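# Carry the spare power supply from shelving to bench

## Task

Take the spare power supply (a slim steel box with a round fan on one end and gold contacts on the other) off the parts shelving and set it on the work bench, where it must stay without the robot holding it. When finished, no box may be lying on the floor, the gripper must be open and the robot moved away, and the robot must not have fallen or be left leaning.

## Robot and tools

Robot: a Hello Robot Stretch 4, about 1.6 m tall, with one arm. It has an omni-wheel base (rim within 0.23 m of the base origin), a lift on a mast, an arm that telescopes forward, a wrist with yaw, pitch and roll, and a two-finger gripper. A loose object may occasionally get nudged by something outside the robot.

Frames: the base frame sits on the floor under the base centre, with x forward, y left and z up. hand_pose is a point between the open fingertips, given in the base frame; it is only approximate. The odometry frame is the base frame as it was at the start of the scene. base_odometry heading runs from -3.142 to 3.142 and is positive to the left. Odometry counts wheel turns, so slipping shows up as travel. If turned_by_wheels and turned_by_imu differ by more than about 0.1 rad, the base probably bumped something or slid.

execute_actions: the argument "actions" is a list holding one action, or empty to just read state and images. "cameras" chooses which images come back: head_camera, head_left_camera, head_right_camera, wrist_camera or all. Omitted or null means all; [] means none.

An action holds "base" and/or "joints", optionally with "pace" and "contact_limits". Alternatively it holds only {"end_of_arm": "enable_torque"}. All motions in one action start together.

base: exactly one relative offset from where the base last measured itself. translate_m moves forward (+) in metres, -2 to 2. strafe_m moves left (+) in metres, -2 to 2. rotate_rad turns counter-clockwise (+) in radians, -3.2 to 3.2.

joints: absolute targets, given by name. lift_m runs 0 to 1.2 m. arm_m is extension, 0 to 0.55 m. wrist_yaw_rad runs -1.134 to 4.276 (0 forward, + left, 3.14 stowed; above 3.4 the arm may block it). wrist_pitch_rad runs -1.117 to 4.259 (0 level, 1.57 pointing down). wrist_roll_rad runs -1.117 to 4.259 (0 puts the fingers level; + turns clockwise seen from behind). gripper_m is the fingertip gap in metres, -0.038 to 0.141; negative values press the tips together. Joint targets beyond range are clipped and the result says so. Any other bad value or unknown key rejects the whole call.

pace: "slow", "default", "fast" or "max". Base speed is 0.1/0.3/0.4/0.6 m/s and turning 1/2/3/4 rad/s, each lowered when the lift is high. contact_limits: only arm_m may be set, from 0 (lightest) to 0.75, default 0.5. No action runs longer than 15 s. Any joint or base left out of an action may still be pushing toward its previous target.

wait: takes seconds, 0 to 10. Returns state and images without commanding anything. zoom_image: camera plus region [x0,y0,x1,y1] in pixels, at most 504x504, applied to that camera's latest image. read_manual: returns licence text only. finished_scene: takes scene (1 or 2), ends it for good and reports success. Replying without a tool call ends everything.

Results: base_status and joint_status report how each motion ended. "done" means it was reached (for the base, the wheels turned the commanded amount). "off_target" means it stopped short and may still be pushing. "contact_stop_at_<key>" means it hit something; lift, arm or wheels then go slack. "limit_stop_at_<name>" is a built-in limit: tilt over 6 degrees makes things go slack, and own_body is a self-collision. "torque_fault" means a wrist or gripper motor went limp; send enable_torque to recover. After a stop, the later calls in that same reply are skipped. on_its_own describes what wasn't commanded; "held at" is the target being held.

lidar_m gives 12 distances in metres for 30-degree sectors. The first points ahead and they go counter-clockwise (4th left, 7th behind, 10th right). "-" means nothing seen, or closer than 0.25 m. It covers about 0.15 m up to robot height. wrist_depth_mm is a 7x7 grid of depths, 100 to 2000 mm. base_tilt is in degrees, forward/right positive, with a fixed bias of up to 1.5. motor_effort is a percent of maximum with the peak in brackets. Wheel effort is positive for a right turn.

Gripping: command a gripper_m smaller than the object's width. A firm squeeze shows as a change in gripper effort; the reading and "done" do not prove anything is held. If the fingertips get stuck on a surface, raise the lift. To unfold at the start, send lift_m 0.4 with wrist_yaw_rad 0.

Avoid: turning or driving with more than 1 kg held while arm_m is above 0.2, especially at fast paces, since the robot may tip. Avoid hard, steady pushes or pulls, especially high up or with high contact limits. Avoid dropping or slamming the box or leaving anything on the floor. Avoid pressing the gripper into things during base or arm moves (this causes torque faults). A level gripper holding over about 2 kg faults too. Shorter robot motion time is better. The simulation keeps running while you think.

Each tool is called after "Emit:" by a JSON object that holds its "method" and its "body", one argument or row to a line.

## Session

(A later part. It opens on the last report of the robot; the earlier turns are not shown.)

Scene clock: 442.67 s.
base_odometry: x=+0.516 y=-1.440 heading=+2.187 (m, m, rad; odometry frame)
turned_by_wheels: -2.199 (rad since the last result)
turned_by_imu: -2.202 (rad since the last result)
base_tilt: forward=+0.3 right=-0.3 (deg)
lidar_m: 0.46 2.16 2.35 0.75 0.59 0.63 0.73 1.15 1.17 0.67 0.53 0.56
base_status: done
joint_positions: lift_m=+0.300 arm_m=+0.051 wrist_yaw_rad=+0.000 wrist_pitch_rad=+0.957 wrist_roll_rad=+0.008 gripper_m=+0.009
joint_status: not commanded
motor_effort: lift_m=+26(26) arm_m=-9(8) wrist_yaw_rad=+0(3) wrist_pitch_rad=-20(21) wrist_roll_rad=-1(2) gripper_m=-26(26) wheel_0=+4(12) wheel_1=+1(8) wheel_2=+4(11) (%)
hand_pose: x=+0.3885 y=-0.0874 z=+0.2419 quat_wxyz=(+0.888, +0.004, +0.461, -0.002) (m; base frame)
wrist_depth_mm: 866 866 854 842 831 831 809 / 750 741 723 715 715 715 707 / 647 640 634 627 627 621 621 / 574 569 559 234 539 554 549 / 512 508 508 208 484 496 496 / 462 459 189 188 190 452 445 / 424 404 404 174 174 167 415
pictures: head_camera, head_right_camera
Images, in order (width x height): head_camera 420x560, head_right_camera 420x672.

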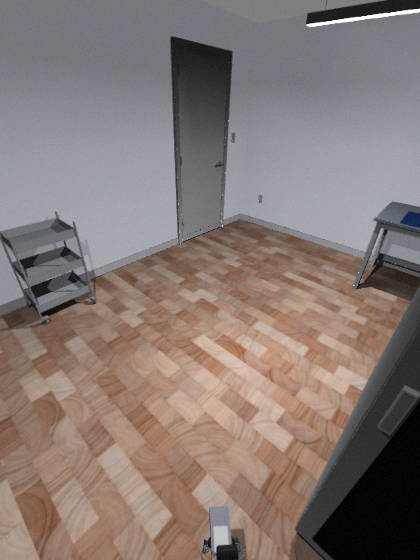

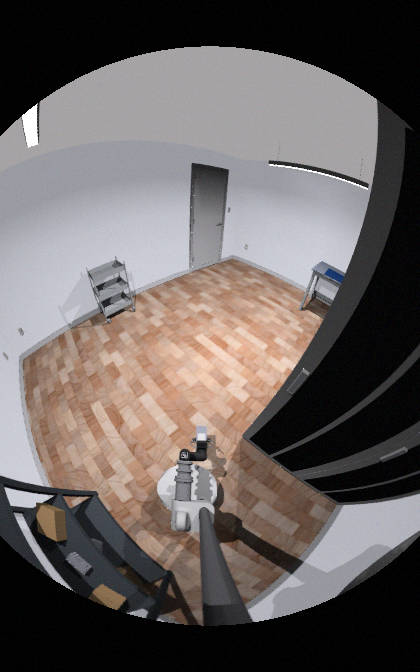

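Emit:
{"method": "execute_actions", "body": {
  "actions": [
    {"base": {"translate_m": 0.7}, "pace": "fast"}
  ],
  "cameras": []
}}

Emit:
{"method": "execute_actions", "body": {
  "actions": [
    {"base": {"rotate_rad": -0.78}}
  ]
}}

Scene clock: 451.03 s.
base_odometry: x=+0.112 y=-0.869 heading=+2.187 (m, m, rad; odometry frame)
turned_by_wheels: +0.000 (rad since the last result)
turned_by_imu: -0.002 (rad since the last result)
base_tilt: forward=+0.1 right=-0.3 (deg)
lidar_m: 0.47 1.65 1.65 1.90 1.62 1.13 1.30 1.64 0.43 0.51 0.92 2.28
base_status: done
joint_positions: lift_m=+0.300 arm_m=+0.051 wrist_yaw_rad=+0.000 wrist_pitch_rad=+0.957 wrist_roll_rad=+0.008 gripper_m=+0.009
joint_status: not commanded
motor_effort: lift_m=+26(26) arm_m=-8(8) wrist_yaw_rad=+0(0) wrist_pitch_rad=-20(20) wrist_roll_rad=+2(2) gripper_m=-27(27) wheel_0=+3(8) wheel_1=+1(8) wheel_2=+0(16) (%)
hand_pose: x=+0.3884 y=-0.0874 z=+0.2419 quat_wxyz=(+0.888, +0.004, +0.461, -0.002) (m; base frame)
wrist_depth_mm: 854 866 854 854 831 831 820 / 741 741 732 707 715 715 707 / 654 634 634 634 627 621 609 / 569 569 564 234 544 554 544 / 508 508 508 208 480 496 492 / 462 462 189 188 190 452 452 / 424 407 404 175 174 167 415
pictures: none
No camera images: the call's "cameras" was empty. Leave "cameras" out to get every camera's image.

Scene clock: 452.57 s.
base_odometry: x=+0.112 y=-0.869 heading=+1.408 (m, m, rad; odometry frame)
turned_by_wheels: -0.779 (rad since the last result)
turned_by_imu: -0.780 (rad since the last result)
base_tilt: forward=+0.2 right=-0.2 (deg)
lidar_m: 0.45 2.91 2.14 1.62 2.15 1.68 1.15 1.17 1.70 0.45 0.44 0.63
base_status: done
joint_positions: lift_m=+0.300 arm_m=+0.051 wrist_yaw_rad=+0.000 wrist_pitch_rad=+0.957 wrist_roll_rad=+0.008 gripper_m=+0.009
joint_status: not commanded
motor_effort: lift_m=+26(25) arm_m=-8(8) wrist_yaw_rad=+1(3) wrist_pitch_rad=-21(20) wrist_roll_rad=-1(1) gripper_m=-27(24) wheel_0=+5(10) wheel_1=+4(11) wheel_2=+4(13) (%)
hand_pose: x=+0.3884 y=-0.0875 z=+0.2419 quat_wxyz=(+0.888, +0.004, +0.461, -0.002) (m; base frame)
wrist_depth_mm: 866 854 866 842 831 809 585 / 741 732 723 715 715 707 580 / 640 640 634 634 634 621 591 / 564 564 564 233 544 554 549 / 512 508 508 209 480 496 492 / 466 462 189 188 191 452 452 / 424 407 407 174 174 167 415
pictures: head_camera, head_left_camera, head_right_camera, wrist_camera
Images, in order (width x height): head_camera 420x560, head_left_camera 420x672, head_right_camera 420x672, wrist_camera 616x392.

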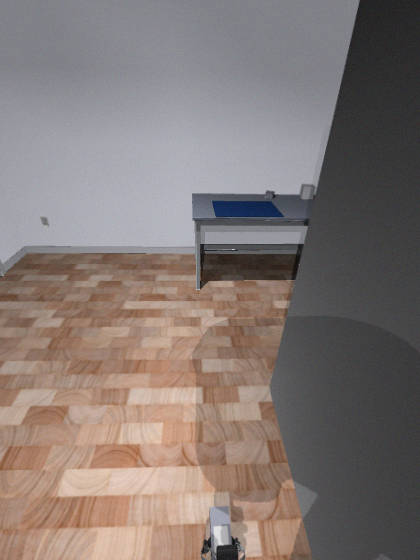

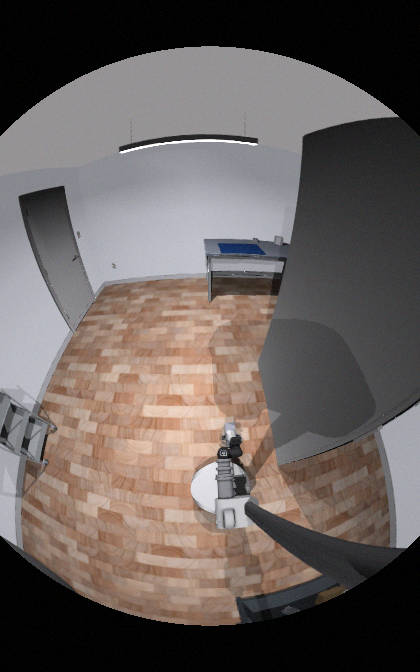

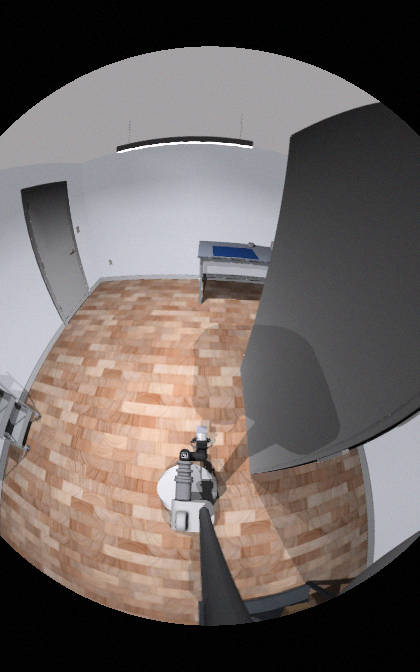

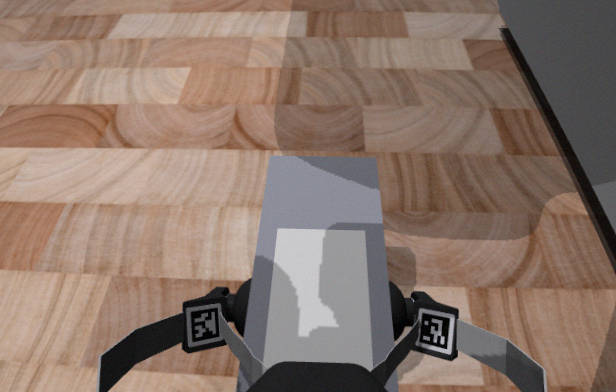

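Emit:
{"method": "execute_actions", "body": {
  "actions": [
    {"base": {"translate_m": 1.7}, "joints": {"lift_m": 0.9}, "pace": "fast"}
  ]
}}

Scene clock: 475.43 s.
base_odometry: x=+0.388 y=+0.808 heading=+1.408 (m, m, rad; odometry frame)
turned_by_wheels: +0.000 (rad since the last result)
turned_by_imu: -0.007 (rad since the last result)
base_tilt: forward=+0.2 right=-0.3 (deg)
lidar_m: 0.42 1.42 1.94 2.05 2.14 2.38 3.13 0.69 0.74 1.60 0.83 0.58
base_status: done
joint_positions: lift_m=+0.900 arm_m=+0.051 wrist_yaw_rad=+0.000 wrist_pitch_rad=+0.957 wrist_roll_rad=+0.008 gripper_m=+0.009
joint_status: all done
motor_effort: lift_m=+25(27) arm_m=-8(8) wrist_yaw_rad=+1(1) wrist_pitch_rad=-22(25) wrist_roll_rad=+1(1) gripper_m=-24(30) wheel_0=+2(14) wheel_1=+3(7) wheel_2=-1(16) (%)
hand_pose: x=+0.3884 y=-0.0875 z=+0.8419 quat_wxyz=(+0.888, +0.004, +0.461, -0.002) (m; base frame)
wrist_depth_mm: 1205 1138 1098 544 530 525 521 / 1366 1336 480 462 455 452 452 / 1464 1464 421 407 413 410 410 / 1308 1308 1281 234 1255 1255 1255 / 1160 1182 1182 209 1118 1118 1138 / 1078 1060 189 189 190 1042 1042 / 991 946 931 175 174 167 946
pictures: head_camera, head_left_camera, head_right_camera, wrist_camera
Images, in order (width x height): head_camera 420x560, head_left_camera 420x672, head_right_camera 420x672, wrist_camera 616x392.

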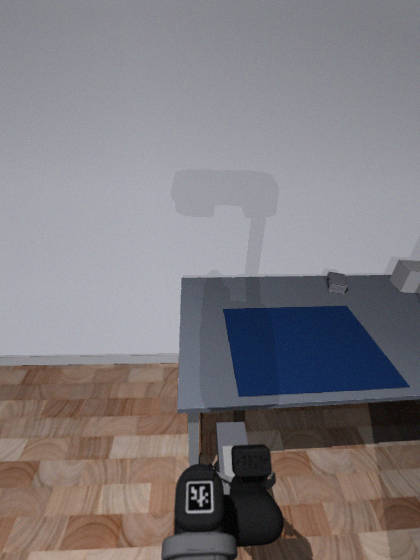

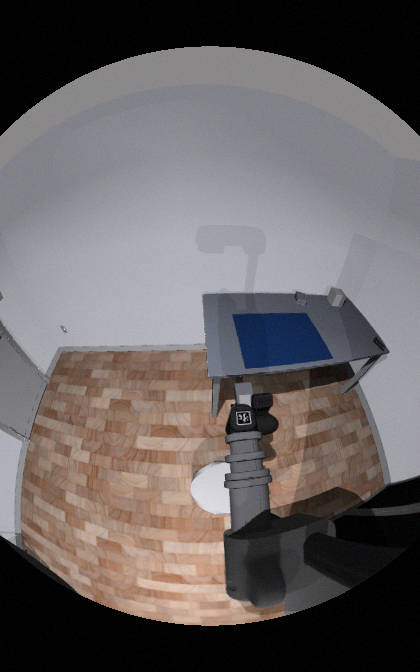

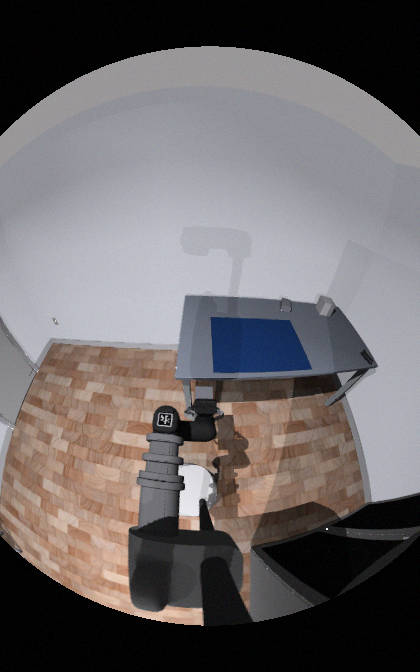

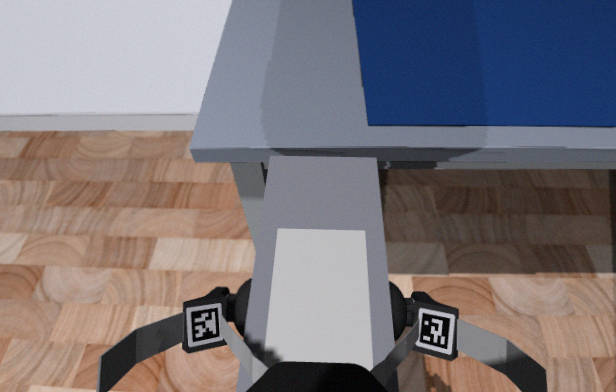

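Emit:
{"method": "execute_actions", "body": {
  "actions": [
    {"base": {"rotate_rad": -0.3}, "joints": {"arm_m": 0.15}}
  ],
  "cameras": []
}}

Emit:
{"method": "execute_actions", "body": {
  "actions": [
    {"base": {"translate_m": 0.25}, "joints": {"arm_m": 0.2}}
  ],
  "cameras": ["wrist_camera", "head_camera"]
}}

Scene clock: 502.37 s.
base_odometry: x=+0.388 y=+0.808 heading=+1.109 (m, m, rad; odometry frame)
turned_by_wheels: -0.299 (rad since the last result)
turned_by_imu: -0.299 (rad since the last result)
base_tilt: forward=+0.2 right=-0.3 (deg)
lidar_m: 0.55 0.56 1.59 2.06 2.02 2.15 3.33 0.95 0.66 1.01 1.38 0.69
base_status: done
joint_positions: lift_m=+0.900 arm_m=+0.149 wrist_yaw_rad=+0.000 wrist_pitch_rad=+0.957 wrist_roll_rad=+0.008 gripper_m=+0.009
joint_status: all done
motor_effort: lift_m=+25(25) arm_m=+8(12) wrist_yaw_rad=-1(3) wrist_pitch_rad=-20(23) wrist_roll_rad=+4(3) gripper_m=-23(28) wheel_0=+1(6) wheel_1=+3(7) wheel_2=+6(11) (%)
hand_pose: x=+0.4856 y=-0.0874 z=+0.8419 quat_wxyz=(+0.888, +0.004, +0.461, -0.002) (m; base frame)
wrist_depth_mm: 574 554 544 539 530 530 517 / 480 469 459 462 455 452 449 / 413 410 404 402 399 421 1397 / 366 362 370 233 1255 1281 1281 / 351 500 1182 208 1118 1138 1160 / 1078 603 189 188 190 1042 1042 / 991 931 854 174 174 167 960
pictures: none
No camera images: the call's "cameras" was empty. Leave "cameras" out to get every camera's image.

Scene clock: 504.67 s.
base_odometry: x=+0.499 y=+1.032 heading=+1.109 (m, m, rad; odometry frame)
turned_by_wheels: +0.000 (rad since the last result)
turned_by_imu: +0.000 (rad since the last result)
base_tilt: forward=+0.2 right=-0.3 (deg)
lidar_m: 0.32 0.32 1.31 2.13 2.11 2.35 3.57 0.86 0.86 1.43 0.79 0.41
base_status: done
joint_positions: lift_m=+0.900 arm_m=+0.199 wrist_yaw_rad=+0.000 wrist_pitch_rad=+0.957 wrist_roll_rad=+0.008 gripper_m=+0.009
joint_status: all done
motor_effort: lift_m=+25(26) arm_m=+8(8) wrist_yaw_rad=+0(1) wrist_pitch_rad=-20(23) wrist_roll_rad=+1(2) gripper_m=-25(29) wheel_0=+5(12) wheel_1=+2(9) wheel_2=-3(11) (%)
hand_pose: x=+0.5356 y=-0.0874 z=+0.8419 quat_wxyz=(+0.888, +0.004, +0.461, -0.002) (m; base frame)
wrist_depth_mm: 554 549 544 539 535 530 525 / 480 469 459 459 452 452 452 / 413 404 402 399 397 394 394 / 366 359 357 234 345 351 349 / 327 322 322 208 304 315 315 / 297 293 188 189 191 286 285 / 271 258 258 174 174 167 263
pictures: head_camera, wrist_camera
Images, in order (width x height): head_camera 420x560, wrist_camera 616x392.

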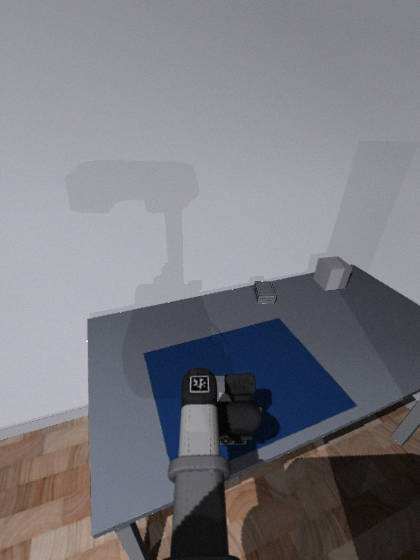

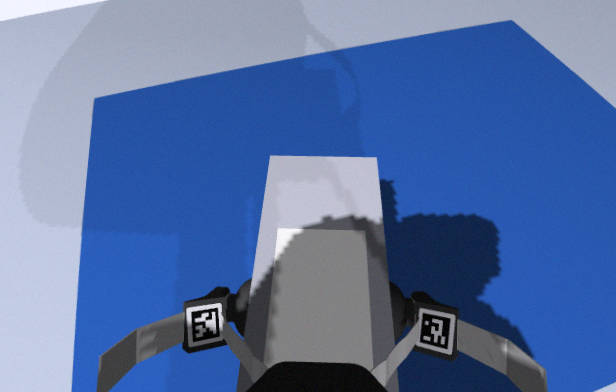

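Emit:
{"method": "execute_actions", "body": {
  "actions": [
    {"joints": {"arm_m": 0.3, "lift_m": 0.862}}
  ],
  "cameras": ["wrist_camera"]
}}

Scene clock: 517.93 s.
base_odometry: x=+0.499 y=+1.032 heading=+1.109 (m, m, rad; odometry frame)
turned_by_wheels: +0.000 (rad since the last result)
turned_by_imu: +0.001 (rad since the last result)
base_tilt: forward=+0.2 right=-0.2 (deg)
lidar_m: 0.34 0.33 1.30 2.14 2.13 2.36 3.58 0.84 0.86 1.41 0.79 0.39
base_status: not commanded
joint_positions: lift_m=+0.862 arm_m=+0.299 wrist_yaw_rad=+0.000 wrist_pitch_rad=+0.957 wrist_roll_rad=+0.008 gripper_m=+0.009
joint_status: all done
motor_effort: lift_m=+22(24) arm_m=+9(8) wrist_yaw_rad=+0(0) wrist_pitch_rad=-20(21) wrist_roll_rad=+1(4) gripper_m=-27(26) wheel_0=+5(5) wheel_1=+2(2) wheel_2=-3(4) (%)
hand_pose: x=+0.6356 y=-0.0874 z=+0.8043 quat_wxyz=(+0.888, +0.004, +0.461, -0.002) (m; base frame)
wrist_depth_mm: 480 477 473 469 466 459 455 / 413 410 404 397 389 389 389 / 355 351 351 347 343 342 338 / 314 312 309 234 300 304 303 / 282 279 278 208 265 273 271 / 254 254 189 188 190 248 247 / 234 224 223 174 174 167 230
pictures: wrist_camera
Images, in order (width x height): wrist_camera 616x392.

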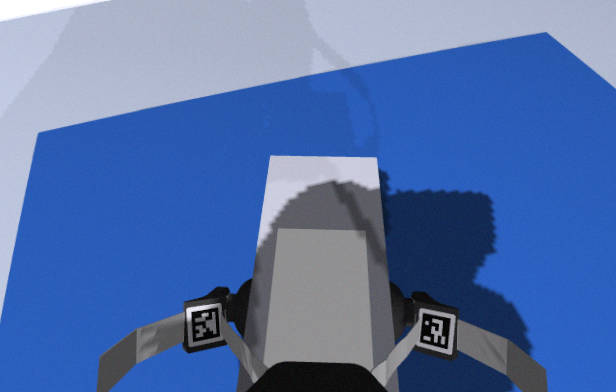

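Emit:
{"method": "execute_actions", "body": {
  "actions": [
    {"joints": {"lift_m": 0.849}, "pace": "slow"}
  ],
  "cameras": []
}}

Emit:
{"method": "execute_actions", "body": {
  "actions": [
    {"joints": {"gripper_m": 0.06}, "pace": "slow"}
  ],
  "cameras": ["wrist_camera"]
}}

Scene clock: 526.23 s.
base_odometry: x=+0.499 y=+1.032 heading=+1.109 (m, m, rad; odometry frame)
turned_by_wheels: +0.000 (rad since the last result)
turned_by_imu: +0.001 (rad since the last result)
base_tilt: forward=+0.2 right=-0.2 (deg)
lidar_m: 0.33 0.29 1.29 2.13 2.12 2.36 3.58 0.84 0.87 1.42 0.75 0.42
base_status: not commanded
joint_positions: lift_m=+0.849 arm_m=+0.299 wrist_yaw_rad=+0.000 wrist_pitch_rad=+0.957 wrist_roll_rad=+0.008 gripper_m=+0.009
joint_status: all done
motor_effort: lift_m=+21(19) arm_m=+8(8) wrist_yaw_rad=+0(0) wrist_pitch_rad=-21(20) wrist_roll_rad=+2(2) gripper_m=-23(21) wheel_0=+5(5) wheel_1=+2(2) wheel_2=-3(3) (%)
hand_pose: x=+0.6355 y=-0.0874 z=+0.7913 quat_wxyz=(+0.888, +0.004, +0.461, -0.002) (m; base frame)
wrist_depth_mm: 459 452 449 442 439 436 430 / 392 387 377 375 373 368 368 / 338 334 330 329 327 325 324 / 297 297 294 233 283 287 287 / 266 266 264 208 252 259 258 / 241 241 189 188 190 236 235 / 223 213 213 175 174 167 217
pictures: none
No camera images: the call's "cameras" was empty. Leave "cameras" out to get every camera's image.

Scene clock: 528.37 s.
base_odometry: x=+0.499 y=+1.032 heading=+1.109 (m, m, rad; odometry frame)
turned_by_wheels: +0.000 (rad since the last result)
turned_by_imu: +0.000 (rad since the last result)
base_tilt: forward=+0.1 right=-0.2 (deg)
lidar_m: 0.34 0.31 1.27 2.12 2.09 2.39 3.59 0.86 0.85 1.43 0.80 0.41
base_status: not commanded
joint_positions: lift_m=+0.849 arm_m=+0.299 wrist_yaw_rad=-0.001 wrist_pitch_rad=+0.956 wrist_roll_rad=+0.008 gripper_m=+0.060
joint_status: all done
motor_effort: lift_m=+21(21) arm_m=+8(8) wrist_yaw_rad=+2(2) wrist_pitch_rad=-17(21) wrist_roll_rad=+2(2) gripper_m=-9(30) wheel_0=+5(5) wheel_1=+2(2) wheel_2=-3(3) (%)
hand_pose: x=+0.6357 y=-0.0875 z=+0.7914 quat_wxyz=(+0.888, +0.004, +0.460, -0.002) (m; base frame)
wrist_depth_mm: 466 459 452 455 449 449 436 / 399 392 389 382 377 377 375 / 342 338 336 334 330 329 327 / 301 298 297 246 287 291 291 / 270 268 268 221 258 263 262 / 244 243 196 200 196 239 236 / 224 221 216 186 212 213 220
pictures: wrist_camera
Images, in order (width x height): wrist_camera 616x392.

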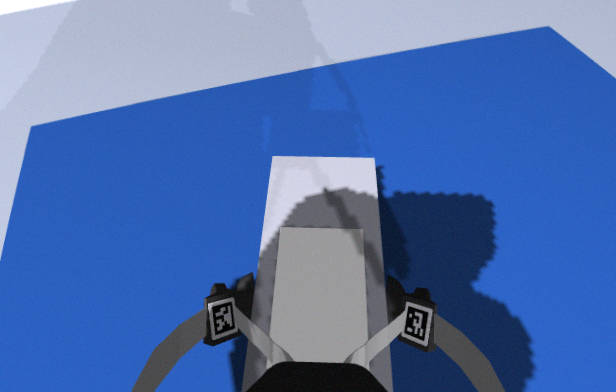

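Emit:
{"method": "execute_actions", "body": {
  "actions": [
    {"joints": {"gripper_m": 0.125}}
  ],
  "cameras": ["wrist_camera"]
}}

Emit:
{"method": "execute_actions", "body": {
  "actions": [
    {"joints": {"lift_m": 0.93}, "pace": "fast"}
  ],
  "cameras": ["wrist_camera"]
}}

Scene clock: 535.67 s.
base_odometry: x=+0.499 y=+1.032 heading=+1.109 (m, m, rad; odometry frame)
turned_by_wheels: +0.000 (rad since the last result)
turned_by_imu: +0.001 (rad since the last result)
base_tilt: forward=+0.2 right=-0.3 (deg)
lidar_m: 0.33 0.33 1.28 2.12 2.11 2.38 3.57 0.84 0.82 1.43 0.78 0.39
base_status: not commanded
joint_positions: lift_m=+0.849 arm_m=+0.299 wrist_yaw_rad=-0.001 wrist_pitch_rad=+0.952 wrist_roll_rad=+0.008 gripper_m=+0.125
joint_status: all done
motor_effort: lift_m=+21(21) arm_m=+8(8) wrist_yaw_rad=+2(3) wrist_pitch_rad=-5(15) wrist_roll_rad=+2(3) gripper_m=+0(2) wheel_0=+5(5) wheel_1=+2(2) wheel_2=-3(3) (%)
hand_pose: x=+0.6367 y=-0.0875 z=+0.7921 quat_wxyz=(+0.889, +0.004, +0.458, -0.002) (m; base frame)
wrist_depth_mm: 469 466 462 455 449 452 445 / 402 397 392 387 382 379 379 / 343 342 338 336 336 332 330 / 304 303 300 247 290 294 294 / 271 271 267 223 259 265 264 / 246 239 207 202 205 231 238 / 225 219 220 144 213 216 221
pictures: wrist_camera
Images, in order (width x height): wrist_camera 616x392.

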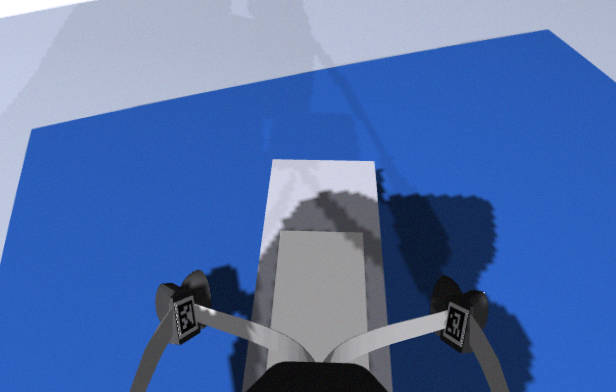

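Scene clock: 536.77 s.
base_odometry: x=+0.499 y=+1.032 heading=+1.109 (m, m, rad; odometry frame)
turned_by_wheels: +0.000 (rad since the last result)
turned_by_imu: +0.000 (rad since the last result)
base_tilt: forward=+0.1 right=-0.2 (deg)
lidar_m: 0.32 0.30 1.27 2.12 2.12 2.37 3.57 0.85 0.85 1.42 0.81 0.41
base_status: not commanded
joint_positions: lift_m=+0.930 arm_m=+0.299 wrist_yaw_rad=-0.001 wrist_pitch_rad=+0.952 wrist_roll_rad=+0.008 gripper_m=+0.125
joint_status: all done
motor_effort: lift_m=+22(25) arm_m=+8(8) wrist_yaw_rad=+1(2) wrist_pitch_rad=-5(6) wrist_roll_rad=+0(3) gripper_m=-2(0) wheel_0=+5(5) wheel_1=+2(2) wheel_2=-3(3) (%)
hand_pose: x=+0.6368 y=-0.0875 z=+0.8731 quat_wxyz=(+0.889, +0.004, +0.458, -0.002) (m; base frame)
wrist_depth_mm: 603 627 634 609 603 559 591 / 539 525 525 521 512 508 512 / 466 462 452 452 445 445 442 / 407 402 402 399 397 394 394 / 366 364 357 314 357 353 353 / 330 320 214 283 319 310 319 / 304 293 298 144 290 290 294
pictures: wrist_camera
Images, in order (width x height): wrist_camera 616x392.

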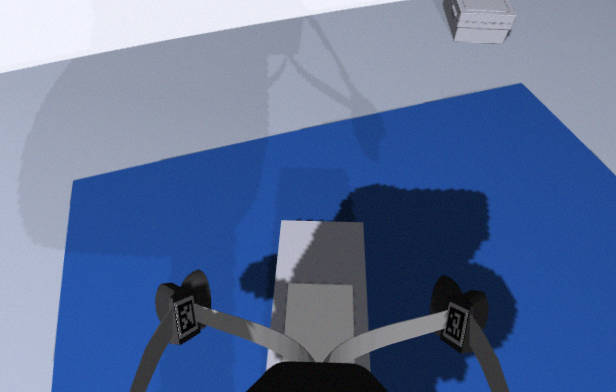

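Emit:
{"method": "execute_actions", "body": {
  "actions": [
    {"base": {"translate_m": -0.85}, "joints": {"arm_m": 0.0}, "pace": "fast"}
  ],
  "cameras": ["head_camera", "head_right_camera"]
}}

Emit:
{"method": "execute_actions", "body": {
  "actions": [
    {"base": {"rotate_rad": 2.95}, "pace": "fast"}
  ],
  "cameras": ["head_camera", "head_left_camera"]
}}

Scene clock: 557.57 s.
base_odometry: x=+0.120 y=+0.271 heading=+1.109 (m, m, rad; odometry frame)
turned_by_wheels: +0.000 (rad since the last result)
turned_by_imu: +0.005 (rad since the last result)
base_tilt: forward=+0.2 right=-0.2 (deg)
lidar_m: 1.14 1.95 2.20 1.89 1.78 1.66 2.77 2.25 0.71 0.59 0.59 1.39
base_status: done
joint_positions: lift_m=+0.930 arm_m=+0.001 wrist_yaw_rad=+0.000 wrist_pitch_rad=+0.952 wrist_roll_rad=+0.008 gripper_m=+0.125
joint_status: all done
motor_effort: lift_m=+22(23) arm_m=-9(8) wrist_yaw_rad=+0(1) wrist_pitch_rad=-5(4) wrist_roll_rad=+3(2) gripper_m=+1(0) wheel_0=-4(9) wheel_1=-1(8) wheel_2=+3(18) (%)
hand_pose: x=+0.3398 y=-0.0874 z=+0.8731 quat_wxyz=(+0.889, +0.004, +0.458, -0.002) (m; base frame)
wrist_depth_mm: 1576 1618 1661 1808 1921 1921 1756 / 1708 1756 1708 1756 1808 1756 1618 / 1576 1537 1537 1499 1499 1499 1499 / 1366 1397 1336 1336 1308 1366 1336 / 1229 1229 1229 1205 1205 1205 1182 / 1098 1078 213 1118 1078 1042 1078 / 1025 976 1025 144 991 976 1008
pictures: head_camera, head_right_camera
Images, in order (width x height): head_camera 420x560, head_right_camera 420x672.

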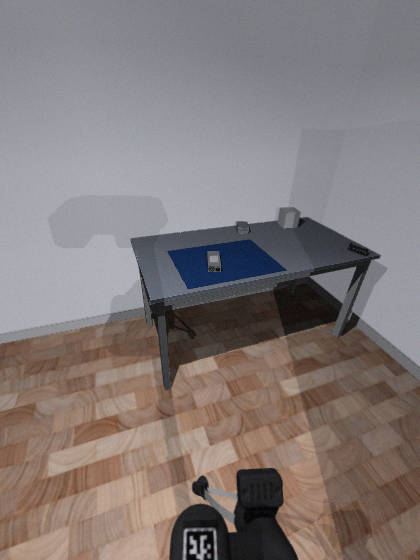

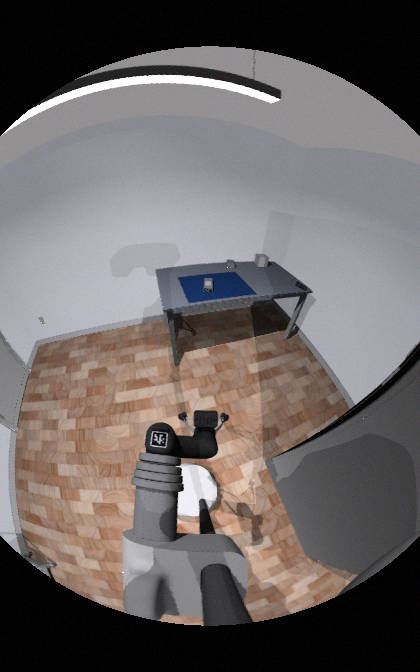

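Scene clock: 560.47 s.
base_odometry: x=+0.120 y=+0.271 heading=-2.225 (m, m, rad; odometry frame)
turned_by_wheels: +2.949 (rad since the last result)
turned_by_imu: +2.954 (rad since the last result)
base_tilt: forward=+0.2 right=-0.3 (deg)
lidar_m: 2.74 2.29 0.84 0.63 0.59 1.66 1.19 1.14 2.02 1.94 1.87 1.68
base_status: done
joint_positions: lift_m=+0.930 arm_m=+0.001 wrist_yaw_rad=+0.000 wrist_pitch_rad=+0.952 wrist_roll_rad=+0.008 gripper_m=+0.125
joint_status: not commanded
motor_effort: lift_m=+21(21) arm_m=-9(8) wrist_yaw_rad=+0(0) wrist_pitch_rad=-4(3) wrist_roll_rad=+2(3) gripper_m=-1(1) wheel_0=-3(6) wheel_1=-3(8) wheel_2=-5(12) (%)
hand_pose: x=+0.3398 y=-0.0874 z=+0.8732 quat_wxyz=(+0.889, +0.004, +0.458, -0.002) (m; base frame)
wrist_depth_mm: - - - - - 1863 1336 / 1808 1756 1756 1708 1708 1661 1499 / 1537 1537 1576 1537 1537 1499 1499 / 1366 1366 1366 1366 1336 1336 1366 / 1229 1229 1205 1205 1205 1182 1182 / 1098 1078 214 1098 1098 1060 1078 / 1025 991 1008 144 991 991 991
pictures: head_camera, head_left_camera
Images, in order (width x height): head_camera 420x560, head_left_camera 420x672.

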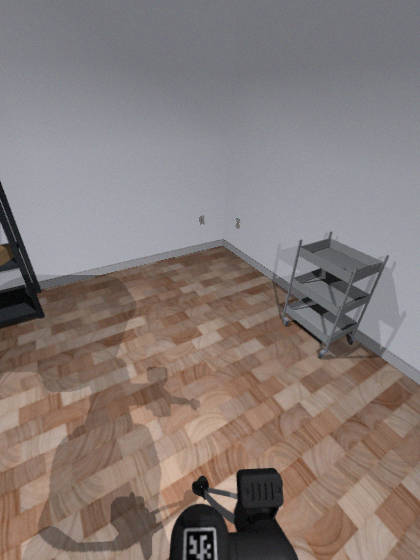

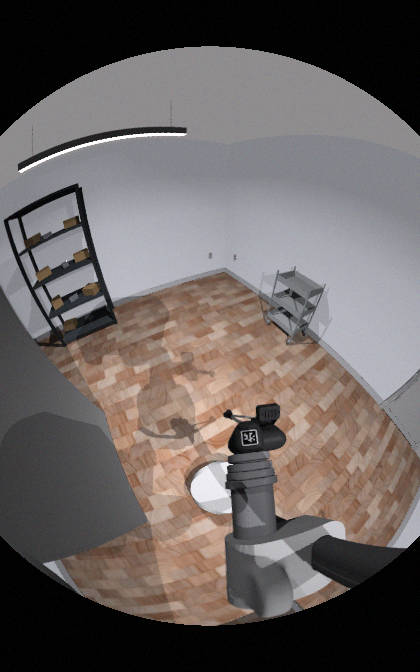

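Emit:
{"method": "zoom_image", "body": {
  "camera": "head_left_camera",
  "region": [0, 180, 140, 370]
}}

Region (0, 180, 140, 370) of head_left_camera's 420x672 image, scaled by 2.653, with more detail than that image has; it fills the left 371 columns of this view, and the rest is white.

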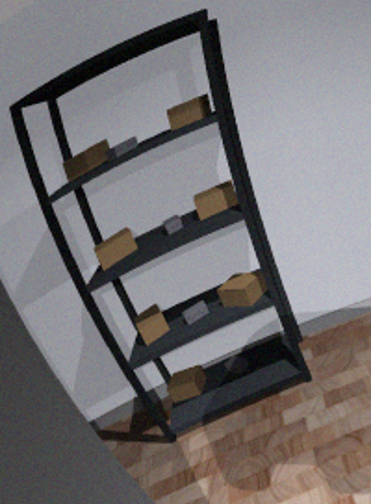

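Emit:
{"method": "finished_scene", "body": {
  "scene": 1
}}

The scene is finished: the task was done.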